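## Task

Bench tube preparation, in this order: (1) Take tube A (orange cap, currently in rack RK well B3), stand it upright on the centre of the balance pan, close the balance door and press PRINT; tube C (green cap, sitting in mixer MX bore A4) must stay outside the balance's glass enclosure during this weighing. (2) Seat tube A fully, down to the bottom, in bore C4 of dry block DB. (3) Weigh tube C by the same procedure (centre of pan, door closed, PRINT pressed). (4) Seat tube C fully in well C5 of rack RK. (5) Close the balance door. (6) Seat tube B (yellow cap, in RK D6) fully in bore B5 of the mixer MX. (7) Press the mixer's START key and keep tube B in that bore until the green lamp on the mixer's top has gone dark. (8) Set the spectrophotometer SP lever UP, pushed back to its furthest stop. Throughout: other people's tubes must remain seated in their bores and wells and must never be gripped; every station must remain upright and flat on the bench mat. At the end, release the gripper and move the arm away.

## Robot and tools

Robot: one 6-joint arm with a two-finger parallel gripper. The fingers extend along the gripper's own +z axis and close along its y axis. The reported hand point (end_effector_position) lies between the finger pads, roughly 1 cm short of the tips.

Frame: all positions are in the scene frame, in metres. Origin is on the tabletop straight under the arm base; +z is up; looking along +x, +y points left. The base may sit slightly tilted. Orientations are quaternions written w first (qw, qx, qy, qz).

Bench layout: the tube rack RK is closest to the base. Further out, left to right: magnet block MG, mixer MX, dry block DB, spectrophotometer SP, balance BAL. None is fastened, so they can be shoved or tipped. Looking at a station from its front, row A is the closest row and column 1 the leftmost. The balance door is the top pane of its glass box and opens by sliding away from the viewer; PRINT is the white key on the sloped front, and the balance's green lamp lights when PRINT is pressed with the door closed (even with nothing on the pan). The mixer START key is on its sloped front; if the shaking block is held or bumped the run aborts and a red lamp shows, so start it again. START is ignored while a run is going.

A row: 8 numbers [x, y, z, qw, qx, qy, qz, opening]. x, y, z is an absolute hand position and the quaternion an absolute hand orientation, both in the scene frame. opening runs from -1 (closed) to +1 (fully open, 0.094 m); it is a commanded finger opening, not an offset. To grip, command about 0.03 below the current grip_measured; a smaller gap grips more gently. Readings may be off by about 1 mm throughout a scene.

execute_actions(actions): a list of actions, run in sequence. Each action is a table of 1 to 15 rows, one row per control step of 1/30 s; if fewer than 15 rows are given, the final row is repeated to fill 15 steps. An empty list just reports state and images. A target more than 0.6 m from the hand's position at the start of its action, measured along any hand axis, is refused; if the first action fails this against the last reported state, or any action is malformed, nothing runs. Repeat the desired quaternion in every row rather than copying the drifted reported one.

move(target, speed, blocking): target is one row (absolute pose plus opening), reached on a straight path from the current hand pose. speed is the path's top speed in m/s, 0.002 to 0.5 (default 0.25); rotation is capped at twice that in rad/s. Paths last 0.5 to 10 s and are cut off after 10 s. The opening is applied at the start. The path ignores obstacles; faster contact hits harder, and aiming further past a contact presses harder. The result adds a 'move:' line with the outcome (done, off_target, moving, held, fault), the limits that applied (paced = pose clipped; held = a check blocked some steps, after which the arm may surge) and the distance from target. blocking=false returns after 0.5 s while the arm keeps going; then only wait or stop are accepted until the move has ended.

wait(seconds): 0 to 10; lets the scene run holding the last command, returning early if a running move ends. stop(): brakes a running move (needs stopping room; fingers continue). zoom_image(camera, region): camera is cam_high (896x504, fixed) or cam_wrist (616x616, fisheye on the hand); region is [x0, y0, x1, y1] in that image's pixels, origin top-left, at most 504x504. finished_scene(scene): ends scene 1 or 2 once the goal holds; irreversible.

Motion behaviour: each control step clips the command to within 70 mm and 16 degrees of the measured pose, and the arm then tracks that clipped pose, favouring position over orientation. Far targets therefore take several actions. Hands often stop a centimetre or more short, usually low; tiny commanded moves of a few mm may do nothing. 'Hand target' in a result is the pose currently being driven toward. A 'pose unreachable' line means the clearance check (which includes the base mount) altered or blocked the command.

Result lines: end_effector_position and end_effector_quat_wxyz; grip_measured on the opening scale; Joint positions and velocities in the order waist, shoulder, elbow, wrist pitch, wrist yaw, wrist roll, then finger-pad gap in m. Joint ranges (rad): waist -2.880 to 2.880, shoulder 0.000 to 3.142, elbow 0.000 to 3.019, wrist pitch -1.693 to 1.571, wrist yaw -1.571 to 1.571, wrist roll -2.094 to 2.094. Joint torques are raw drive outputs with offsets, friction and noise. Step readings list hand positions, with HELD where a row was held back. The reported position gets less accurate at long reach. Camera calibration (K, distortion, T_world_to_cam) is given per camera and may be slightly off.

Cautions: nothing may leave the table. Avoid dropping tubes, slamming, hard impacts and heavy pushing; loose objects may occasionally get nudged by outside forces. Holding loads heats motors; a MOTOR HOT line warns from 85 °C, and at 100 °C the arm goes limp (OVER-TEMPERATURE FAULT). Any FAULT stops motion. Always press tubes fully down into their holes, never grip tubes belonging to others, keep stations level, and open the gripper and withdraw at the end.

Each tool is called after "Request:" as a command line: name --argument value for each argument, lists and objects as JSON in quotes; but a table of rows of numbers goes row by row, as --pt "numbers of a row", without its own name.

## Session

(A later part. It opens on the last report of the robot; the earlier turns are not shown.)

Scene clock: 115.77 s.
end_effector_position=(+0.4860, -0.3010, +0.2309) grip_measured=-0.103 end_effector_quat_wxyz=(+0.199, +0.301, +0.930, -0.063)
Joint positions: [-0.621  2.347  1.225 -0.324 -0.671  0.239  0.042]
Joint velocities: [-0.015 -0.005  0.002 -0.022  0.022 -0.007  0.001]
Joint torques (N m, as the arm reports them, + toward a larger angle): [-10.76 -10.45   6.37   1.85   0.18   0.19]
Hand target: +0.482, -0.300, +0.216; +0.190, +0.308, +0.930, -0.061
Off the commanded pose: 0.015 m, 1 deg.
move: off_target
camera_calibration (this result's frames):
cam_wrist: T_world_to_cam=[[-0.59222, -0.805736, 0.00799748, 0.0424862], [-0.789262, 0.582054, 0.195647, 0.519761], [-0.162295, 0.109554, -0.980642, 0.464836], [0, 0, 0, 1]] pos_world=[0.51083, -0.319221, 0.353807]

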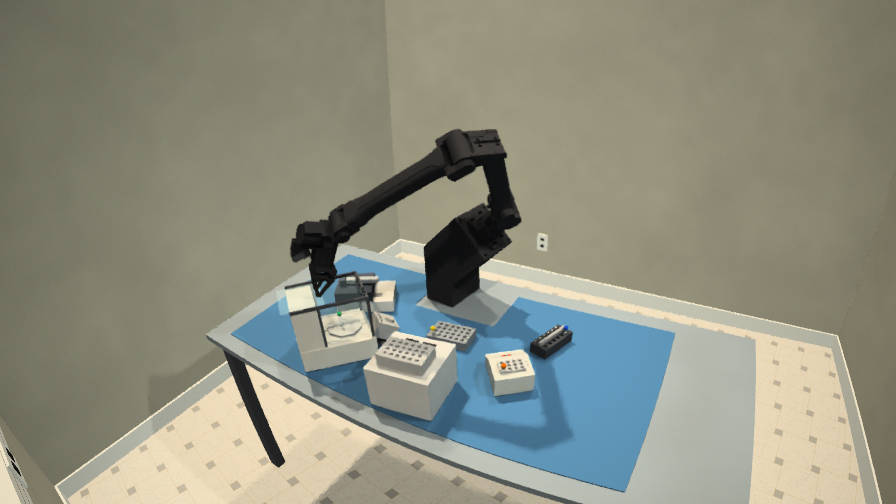

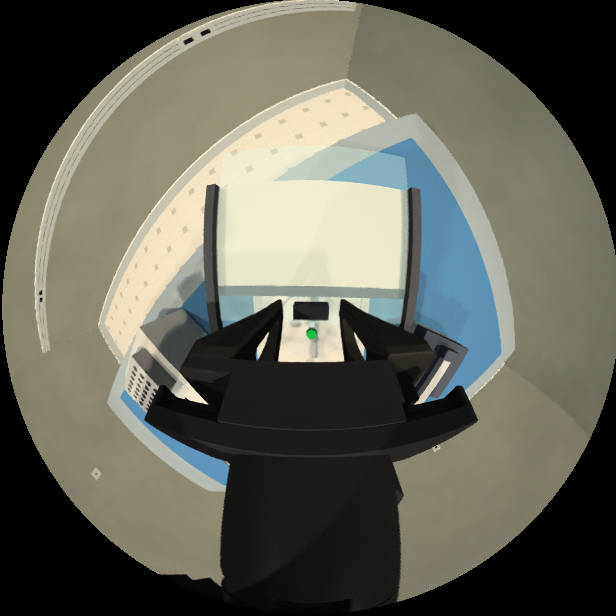

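Request:
execute_actions --actions '[[[0.484,-0.3,0.224,0.19,0.308,0.93,-0.062,-0.2],[0.484,-0.3,0.224,0.19,0.308,0.93,-0.062,-0.28],[0.484,-0.3,0.224,0.19,0.308,0.93,-0.062,-0.35],[0.484,-0.3,0.224,0.19,0.308,0.93,-0.062,-0.4],[0.484,-0.3,0.224,0.19,0.308,0.93,-0.062,-0.44],[0.484,-0.3,0.224,0.19,0.308,0.93,-0.062,-0.47],[0.484,-0.3,0.224,0.19,0.308,0.93,-0.062,-0.49],[0.484,-0.3,0.224,0.19,0.308,0.93,-0.062,-0.51],[0.484,-0.3,0.224,0.19,0.308,0.93,-0.062,-0.53],[0.484,-0.3,0.224,0.19,0.308,0.93,-0.062,-0.55]]]'

Request:
move --target '[0.403,-0.2395,0.231,0.19,0.308,0.93,-0.062,-0.55]' --speed 0.07

Request:
move --target '[0.378,-0.221,0.231,0.19,0.308,0.93,-0.062,-0.55]' --speed 0.03

Request:
execute_actions --actions '[[[0.39,-0.228,0.231,0.19,0.308,0.93,-0.062,-0.55],[0.39,-0.228,0.231,0.19,0.308,0.93,-0.062,-0.55],[0.39,-0.228,0.231,0.19,0.308,0.93,-0.062,-0.4],[0.39,-0.228,0.231,0.19,0.308,0.93,-0.062,-0.3],[0.39,-0.228,0.231,0.19,0.308,0.93,-0.062,-0.1]]]'

Request:
move --target '[0.39,-0.228,0.285,0.19,0.308,0.93,-0.062,-0.1]' --speed 0.15

Request:
move --target '[0.305,-0.166,0.265,0.237,0.303,0.92,-0.078,-1]'

Request:
move --target '[0.30,-0.165,0.12,0.237,0.303,0.92,-0.078,-1]' --speed 0.2

Request:
move --target '[0.316,-0.168,0.092,0.237,0.303,0.92,-0.078,-1]' --speed 0.08

Request:
move --target '[0.315,-0.167,0.066,0.237,0.303,0.92,-0.078,-1]' --speed 0.03

Request:
move --target '[0.305,-0.163,0.285,0.237,0.303,0.92,-0.078,-1]' --speed 0.2

Scene clock: 117.53 s.
end_effector_position=(+0.4860, -0.3011, +0.2309) grip_measured=-0.509 end_effector_quat_wxyz=(+0.199, +0.302, +0.930, -0.063)
Joint positions: [-0.621  2.347  1.225 -0.324 -0.67   0.241  0.023]
Joint velocities: [-0.005 -0.005 -0.017 -0.032 -0.007 -0.066 -0.001]
Joint torques (N m, as the arm reports them, + toward a larger angle): [-11.33 -10.87   6.81   0.52   0.22   0.07]
Hand target: +0.484, -0.300, +0.224; +0.190, +0.308, +0.930, -0.062
Off the commanded pose: 0.007 m, 1 deg.
Step readings (end_effector_position):
0: (+0.4860, -0.3011, +0.2309)
1: (+0.4860, -0.3011, +0.2309)
2: (+0.4859, -0.3011, +0.2309)
4: (+0.4859, -0.3011, +0.2309)
8: (+0.4860, -0.3011, +0.2309)
15: end_effector_position above
camera_calibration (this result's frames):
cam_wrist: T_world_to_cam=[[-0.593747, -0.804616, 0.00755741, 0.0436033], [-0.788223, 0.583487, 0.195567, 0.51972], [-0.161766, 0.11016, -0.980661, 0.464774], [0, 0, 0, 1]] pos_world=[0.510729, -0.319366, 0.353816]

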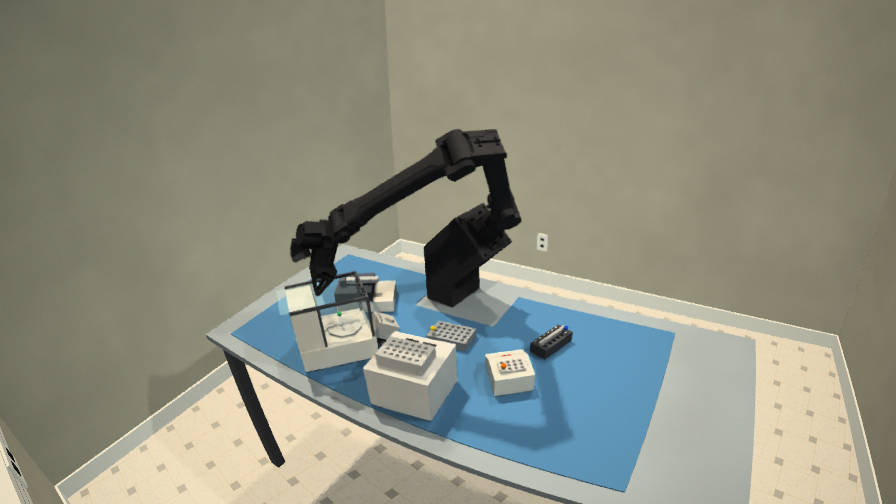

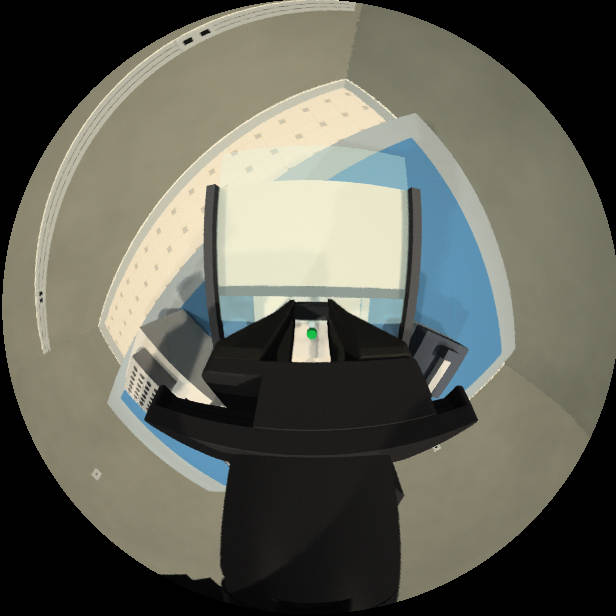

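Scene clock: 119.33 s.
end_effector_position=(+0.4078, -0.2409, +0.2290) grip_measured=-0.509 end_effector_quat_wxyz=(+0.188, +0.307, +0.931, -0.063)
Joint positions: [-0.632  2.169  0.93  -0.245 -0.669  0.215  0.023]
Joint velocities: [-0.015 -0.005 -0.017  0.002 -0.022 -0.037 -0.   ]
Joint torques (N m, as the arm reports them, + toward a larger angle): [-10.64 -10.07   4.93   1.26   0.09  -0.02]
Hand target: +0.403, -0.240, +0.231; +0.190, +0.308, +0.930, -0.062
Off the commanded pose: 0.005 m, 0 deg.
move: done
camera_calibration (this result's frames):
cam_wrist: T_world_to_cam=[[-0.600713, -0.799363, 0.0127502, 0.0484864], [-0.778753, 0.588683, 0.216785, 0.415884], [-0.180796, 0.120296, -0.976136, 0.452878], [0, 0, 0, 1]] pos_world=[0.434876, -0.260545, 0.351295]

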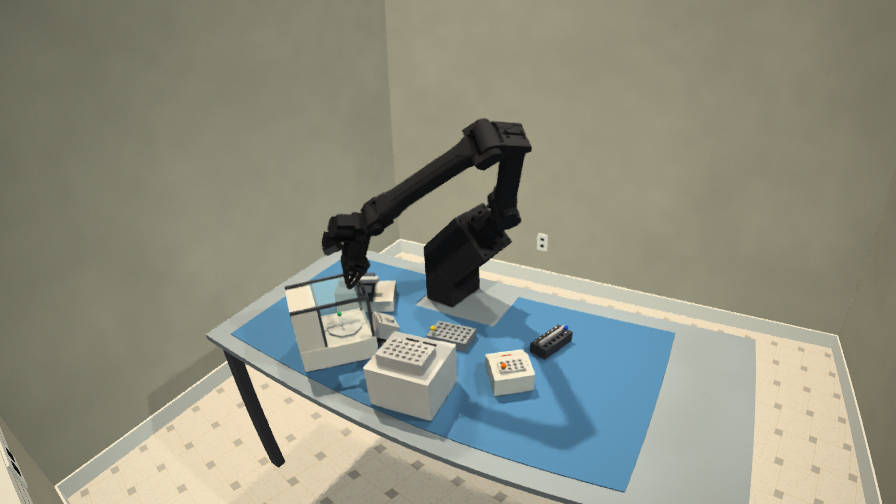

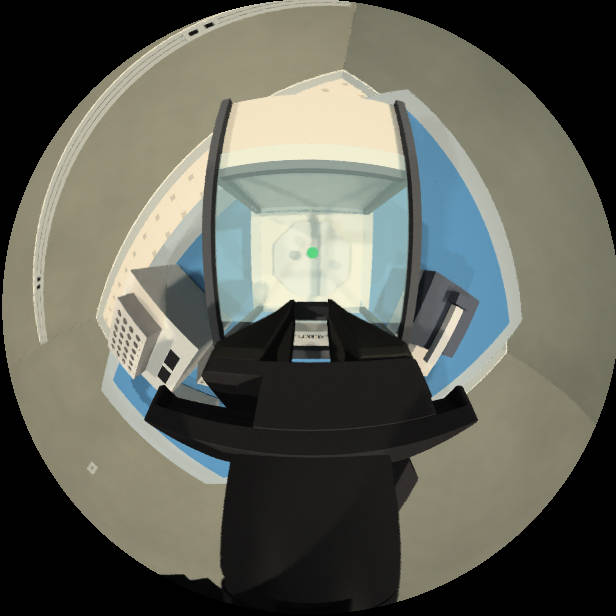

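Scene clock: 120.77 s.
end_effector_position=(+0.3904, -0.2276, +0.2289) grip_measured=-0.509 end_effector_quat_wxyz=(+0.193, +0.301, +0.931, -0.065)
Joint positions: [-0.636  2.126  0.855 -0.2   -0.668  0.211  0.023]
Joint velocities: [-0.015 -0.005 -0.007  0.007  0.022  0.037  0.001]
Joint torques (N m, as the arm reports them, + toward a larger angle): [-10.39 -10.51   3.42   0.67   0.02  -0.05]
Hand target: +0.378, -0.222, +0.231; +0.190, +0.308, +0.930, -0.062
Off the commanded pose: 0.014 m, 1 deg.
move: off_target
camera_calibration (this result's frames):
cam_wrist: T_world_to_cam=[[-0.592865, -0.805165, 0.0148041, 0.0438619], [-0.786365, 0.58279, 0.204903, 0.398923], [-0.173608, 0.109838, -0.97867, 0.443376], [0, 0, 0, 1]] pos_world=[0.416678, -0.245872, 0.351529]

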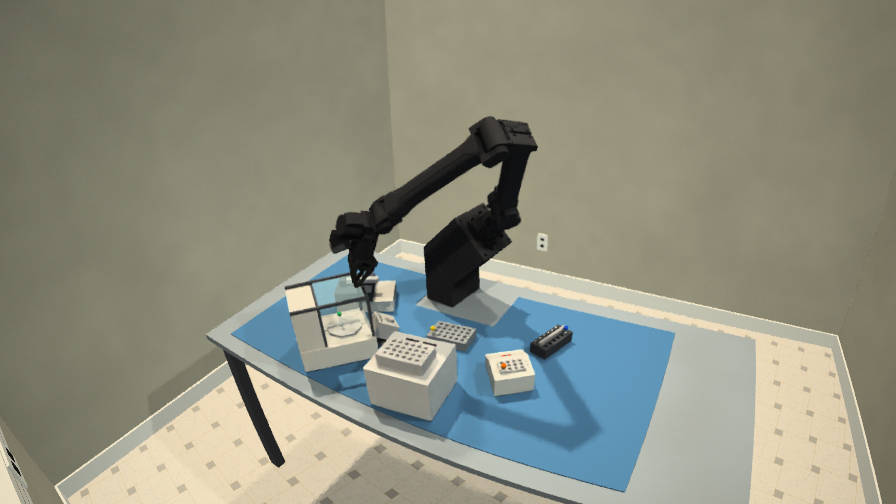

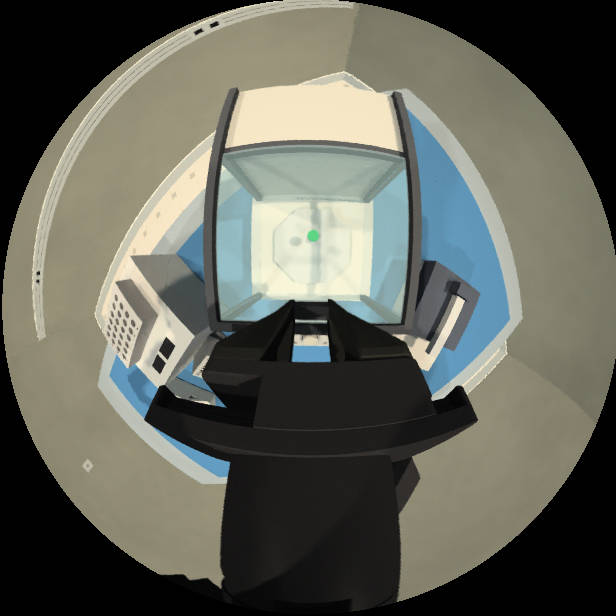

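Scene clock: 121.27 s.
end_effector_position=(+0.3892, -0.2273, +0.2289) grip_measured=-0.103 end_effector_quat_wxyz=(+0.191, +0.304, +0.931, -0.064)
Joint positions: [-0.637  2.125  0.856 -0.208 -0.668  0.211  0.042]
Joint velocities: [-0.005  0.005 -0.002 -0.007 -0.037 -0.051  0.001]
Joint torques (N m, as the arm reports them, + toward a larger angle): [-9.75 -8.61  6.38  0.39  0.05  0.03]
Hand target: +0.390, -0.228, +0.231; +0.190, +0.308, +0.930, -0.062
Off the commanded pose: 0.002 m, 1 deg.
Step readings (end_effector_position):
0: (+0.3904, -0.2276, +0.2289)
1: (+0.3904, -0.2276, +0.2289)
2: (+0.3906, -0.2277, +0.2290)
4: (+0.3901, -0.2273, +0.2289)
8: (+0.3892, -0.2273, +0.2290)
15: end_effector_position above
camera_calibration (this result's frames):
cam_wrist: T_world_to_cam=[[-0.597174, -0.801994, 0.0137617, 0.046064], [-0.782521, 0.586271, 0.209637, 0.395938], [-0.176196, 0.114421, -0.977682, 0.444989], [0, 0, 0, 1]] pos_world=[0.415743, -0.2461, 0.351421]

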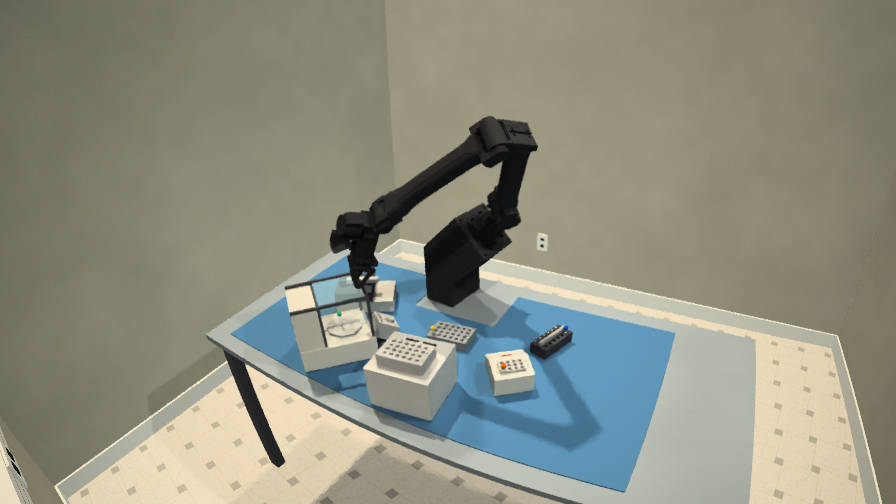

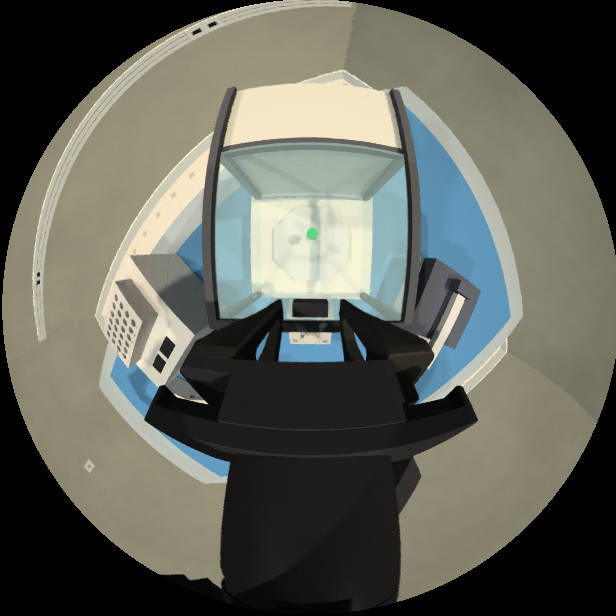

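Scene clock: 122.10 s.
end_effector_position=(+0.3743, -0.2241, +0.2748) grip_measured=-0.103 end_effector_quat_wxyz=(+0.181, +0.325, +0.926, -0.059)
Joint positions: [-0.724  2.044  0.879 -0.411 -0.67   0.125  0.042]
Joint velocities: [-0.015 -0.015  0.017 -0.022 -0.037 -0.037 -0.   ]
Joint torques (N m, as the arm reports them, + toward a larger angle): [-8.84 -8.1   9.63  0.63  0.02 -0.14]
Hand target: +0.389, -0.228, +0.286; +0.190, +0.309, +0.930, -0.063
Off the commanded pose: 0.019 m, 2 deg.
move: off_target
camera_calibration (this result's frames):
cam_wrist: T_world_to_cam=[[-0.630199, -0.776431, 0.00220309, 0.0603785], [-0.755055, 0.613505, 0.23131, 0.362682], [-0.180948, 0.144108, -0.972878, 0.493949], [0, 0, 0, 1]] pos_world=[0.401274, -0.246809, 0.396527]

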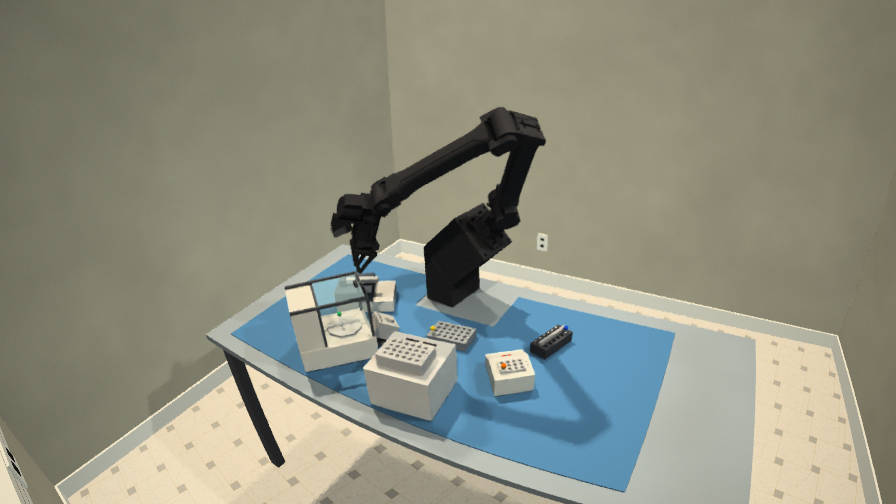

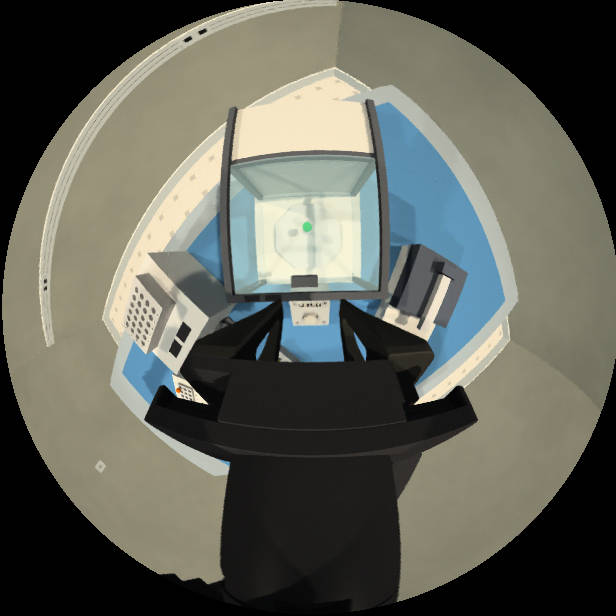

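Scene clock: 122.97 s.
end_effector_position=(+0.3020, -0.1619, +0.2613) grip_measured=-0.989 end_effector_quat_wxyz=(+0.227, +0.298, +0.924, -0.076)
Joint positions: [-0.73   1.825  0.532 -0.159 -0.666  0.146  0.001]
Joint velocities: [ 0.005  0.005  0.002 -0.002 -0.037 -0.051 -0.001]
Joint torques (N m, as the arm reports them, + toward a larger angle): [-6.79 -4.19  6.63  1.87  0.2   0.21]
Hand target: +0.305, -0.166, +0.266; +0.237, +0.303, +0.920, -0.078
Off the commanded pose: 0.006 m, 1 deg.
move: done
camera_calibration (this result's frames):
cam_wrist: T_world_to_cam=[[-0.592293, -0.805593, 0.0144527, 0.0437128], [-0.797386, 0.588644, 0.13294, 0.30752], [-0.115603, 0.0672152, -0.991019, 0.431305], [0, 0, 0, 1]] pos_world=[0.320963, -0.174795, 0.385918]

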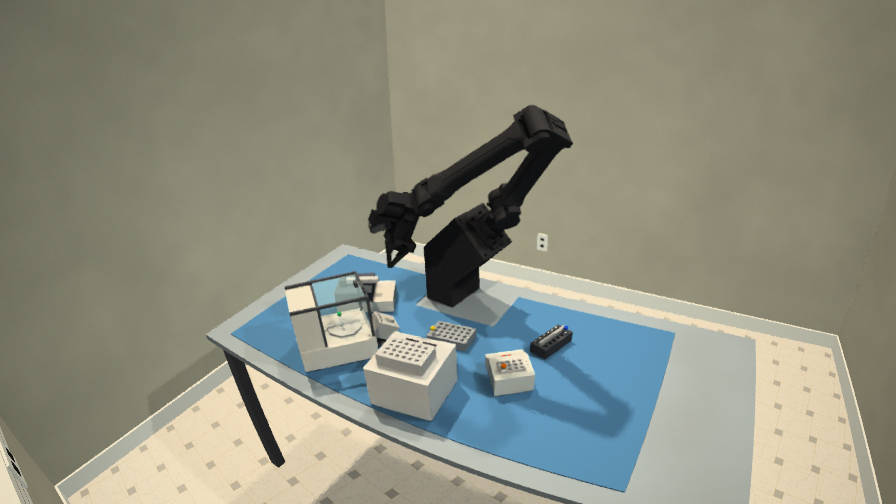

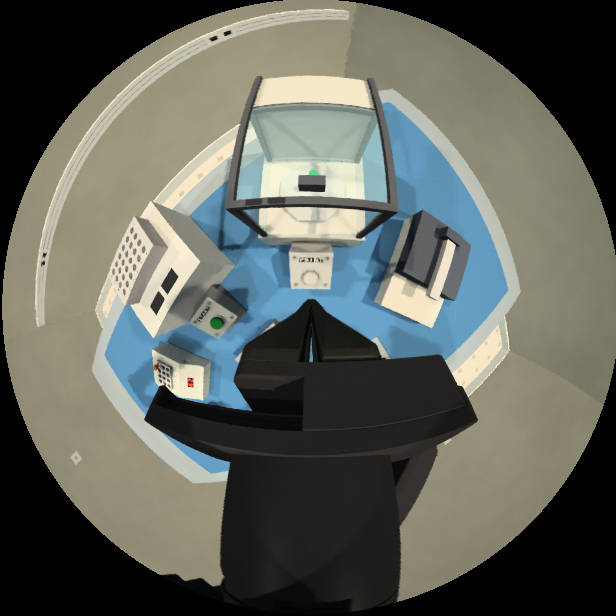

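Scene clock: 124.30 s.
end_effector_position=(+0.3028, -0.1655, +0.1176) grip_measured=-0.989 end_effector_quat_wxyz=(+0.236, +0.298, +0.922, -0.074)
Joint positions: [-0.392  2.277  0.464  0.624 -0.582  0.568  0.001]
Joint velocities: [-0.005 -0.005  0.007  0.007  0.095  0.007 -0.001]
Joint torques (N m, as the arm reports them, + toward a larger angle): [-7.34 -6.53  0.27  1.72  0.34  0.17]
Hand target: +0.301, -0.163, +0.116; +0.237, +0.303, +0.920, -0.073
Off the commanded pose: 0.004 m, 1 deg.
move: done
camera_calibration (this result's frames):
cam_wrist: T_world_to_cam=[[-0.591412, -0.806348, 0.00584084, 0.0439957], [-0.800551, 0.587998, 0.115656, 0.332233], [-0.0966937, 0.0637247, -0.993272, 0.283197], [0, 0, 0, 1]] pos_world=[0.319373, -0.177923, 0.24261]

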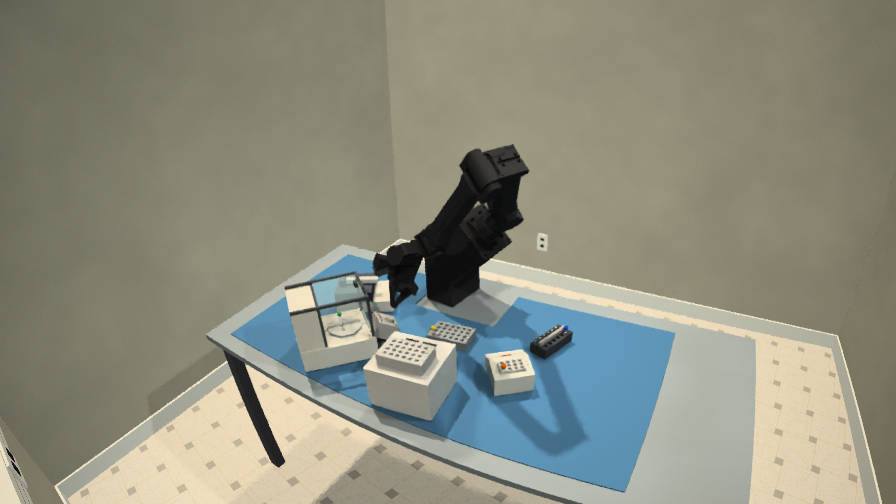

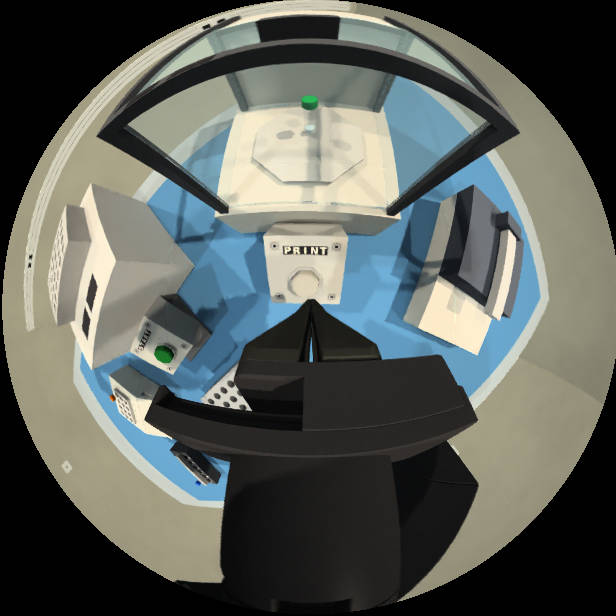

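Scene clock: 125.10 s.
end_effector_position=(+0.3152, -0.1674, +0.0959) grip_measured=-0.989 end_effector_quat_wxyz=(+0.237, +0.300, +0.921, -0.079)
Joint positions: [-0.32   2.334  0.503  0.68  -0.545  0.647  0.001]
Joint velocities: [-0.015  0.005 -0.002 -0.007  0.022  0.095  0.   ]
Joint torques (N m, as the arm reports them, + toward a larger angle): [-7.59 -5.82  0.6   1.81  0.38  0.2 ]
Hand target: +0.316, -0.167, +0.092; +0.237, +0.303, +0.920, -0.077
Off the commanded pose: 0.004 m, 0 deg.
move: done
camera_calibration (this result's frames):
cam_wrist: T_world_to_cam=[[-0.596739, -0.802343, 0.0121947, 0.0517015], [-0.796493, 0.594097, 0.112457, 0.345879], [-0.0974741, 0.0573946, -0.993582, 0.26224], [0, 0, 0, 1]] pos_world=[0.331905, -0.179055, 0.221029]

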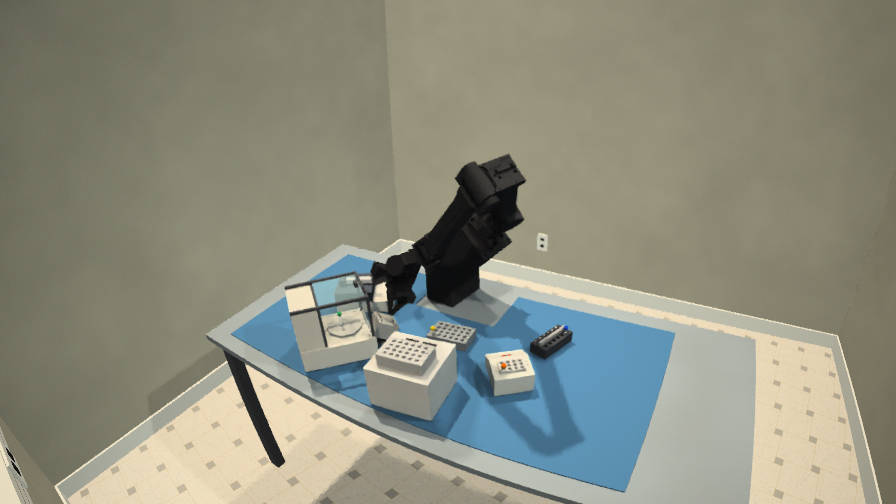

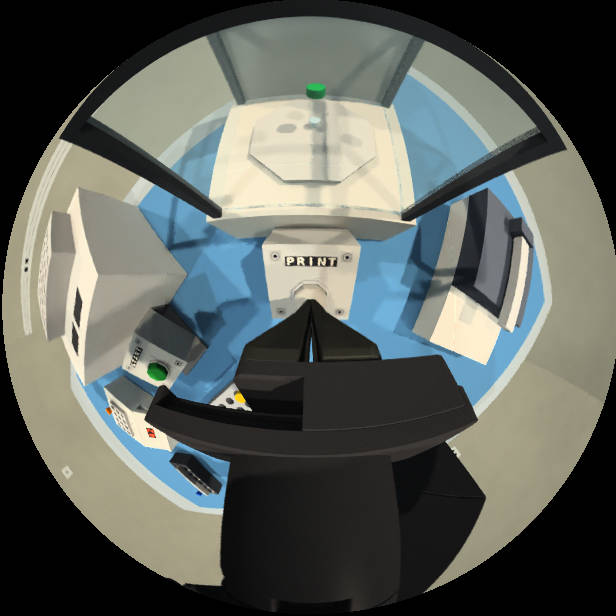

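Scene clock: 126.37 s.
end_effector_position=(+0.3131, -0.1674, +0.0766) grip_measured=-0.989 end_effector_quat_wxyz=(+0.243, +0.305, +0.917, -0.081)
Joint positions: [-0.264  2.402  0.509  0.783 -0.511  0.723  0.001]
Joint velocities: [-0.005  0.005  0.002  0.002  0.007  0.037  0.   ]
Joint torques (N m, as the arm reports them, + toward a larger angle): [-6.13 -5.42  0.71  1.52  0.28  0.17]
Hand target: +0.315, -0.166, +0.066; +0.237, +0.303, +0.920, -0.077
Off the commanded pose: 0.011 m, 1 deg.
move: off_target
camera_calibration (this result's frames):
cam_wrist: T_world_to_cam=[[-0.605242, -0.795991, 0.00897633, 0.0546382], [-0.791599, 0.603016, 0.0987083, 0.347399], [-0.0839838, 0.0526368, -0.995076, 0.237957], [0, 0, 0, 1]] pos_world=[0.328054, -0.178521, 0.202004]

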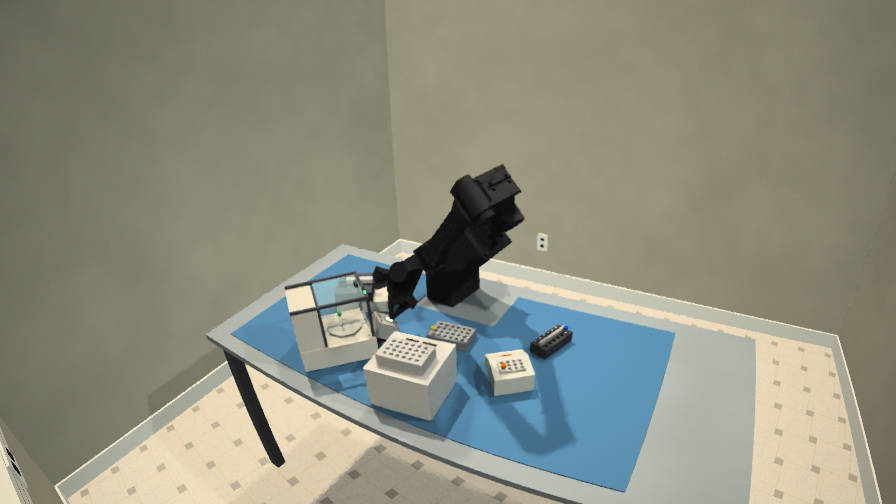

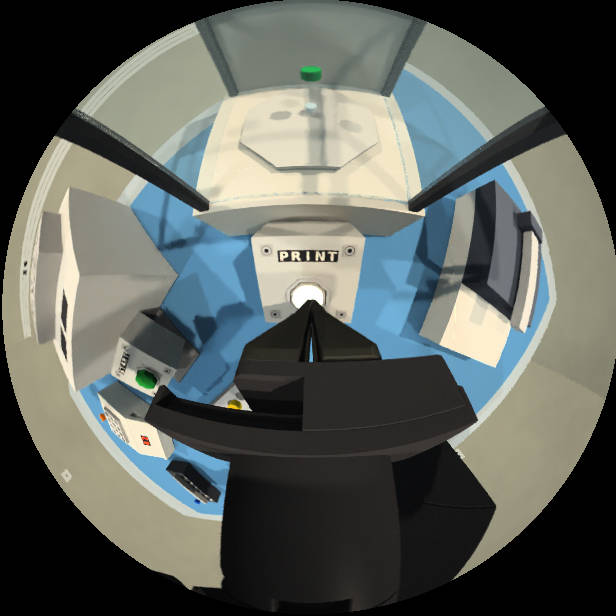

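Scene clock: 128.00 s.
end_effector_position=(+0.2912, -0.1601, +0.2816) grip_measured=-0.989 end_effector_quat_wxyz=(+0.231, +0.317, +0.916, -0.082)
Joint positions: [-0.781  1.76   0.527 -0.248 -0.65   0.126  0.001]
Joint velocities: [ 0.005 -0.015 -0.002 -0.017  0.007 -0.051  0.001]
Joint torques (N m, as the arm reports them, + toward a larger angle): [-5.64 -3.39  9.8   0.49  0.02 -0.15]
Hand target: +0.303, -0.165, +0.290; +0.236, +0.303, +0.919, -0.086
Off the commanded pose: 0.015 m, 2 deg.
move: off_target
camera_calibration (this result's frames):
cam_wrist: T_world_to_cam=[[-0.625488, -0.780103, 0.0142634, 0.0523062], [-0.773337, 0.622281, 0.121309, 0.296753], [-0.103509, 0.064847, -0.992512, 0.446616], [0, 0, 0, 1]] pos_world=[0.308436, -0.172821, 0.406527]

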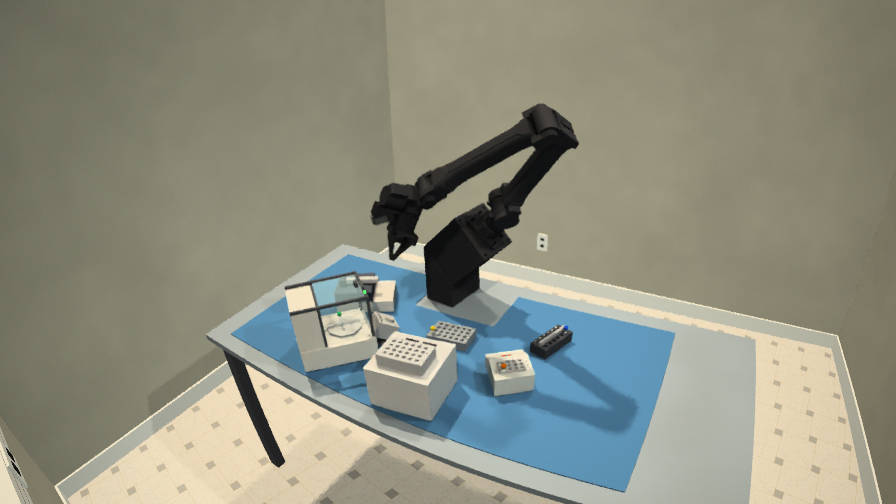

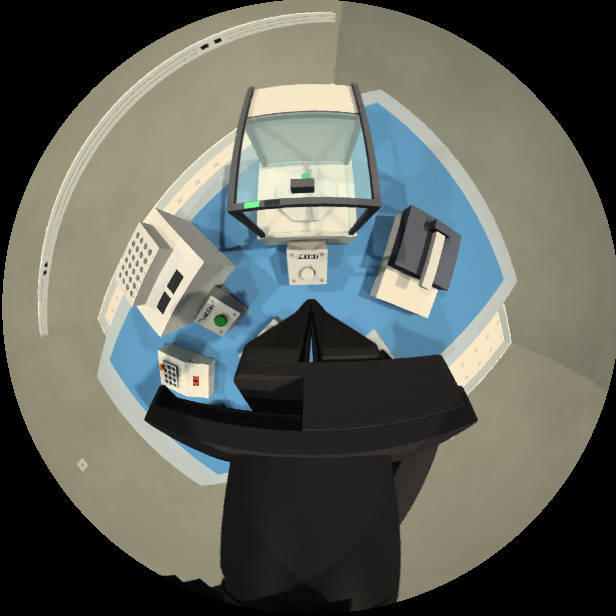

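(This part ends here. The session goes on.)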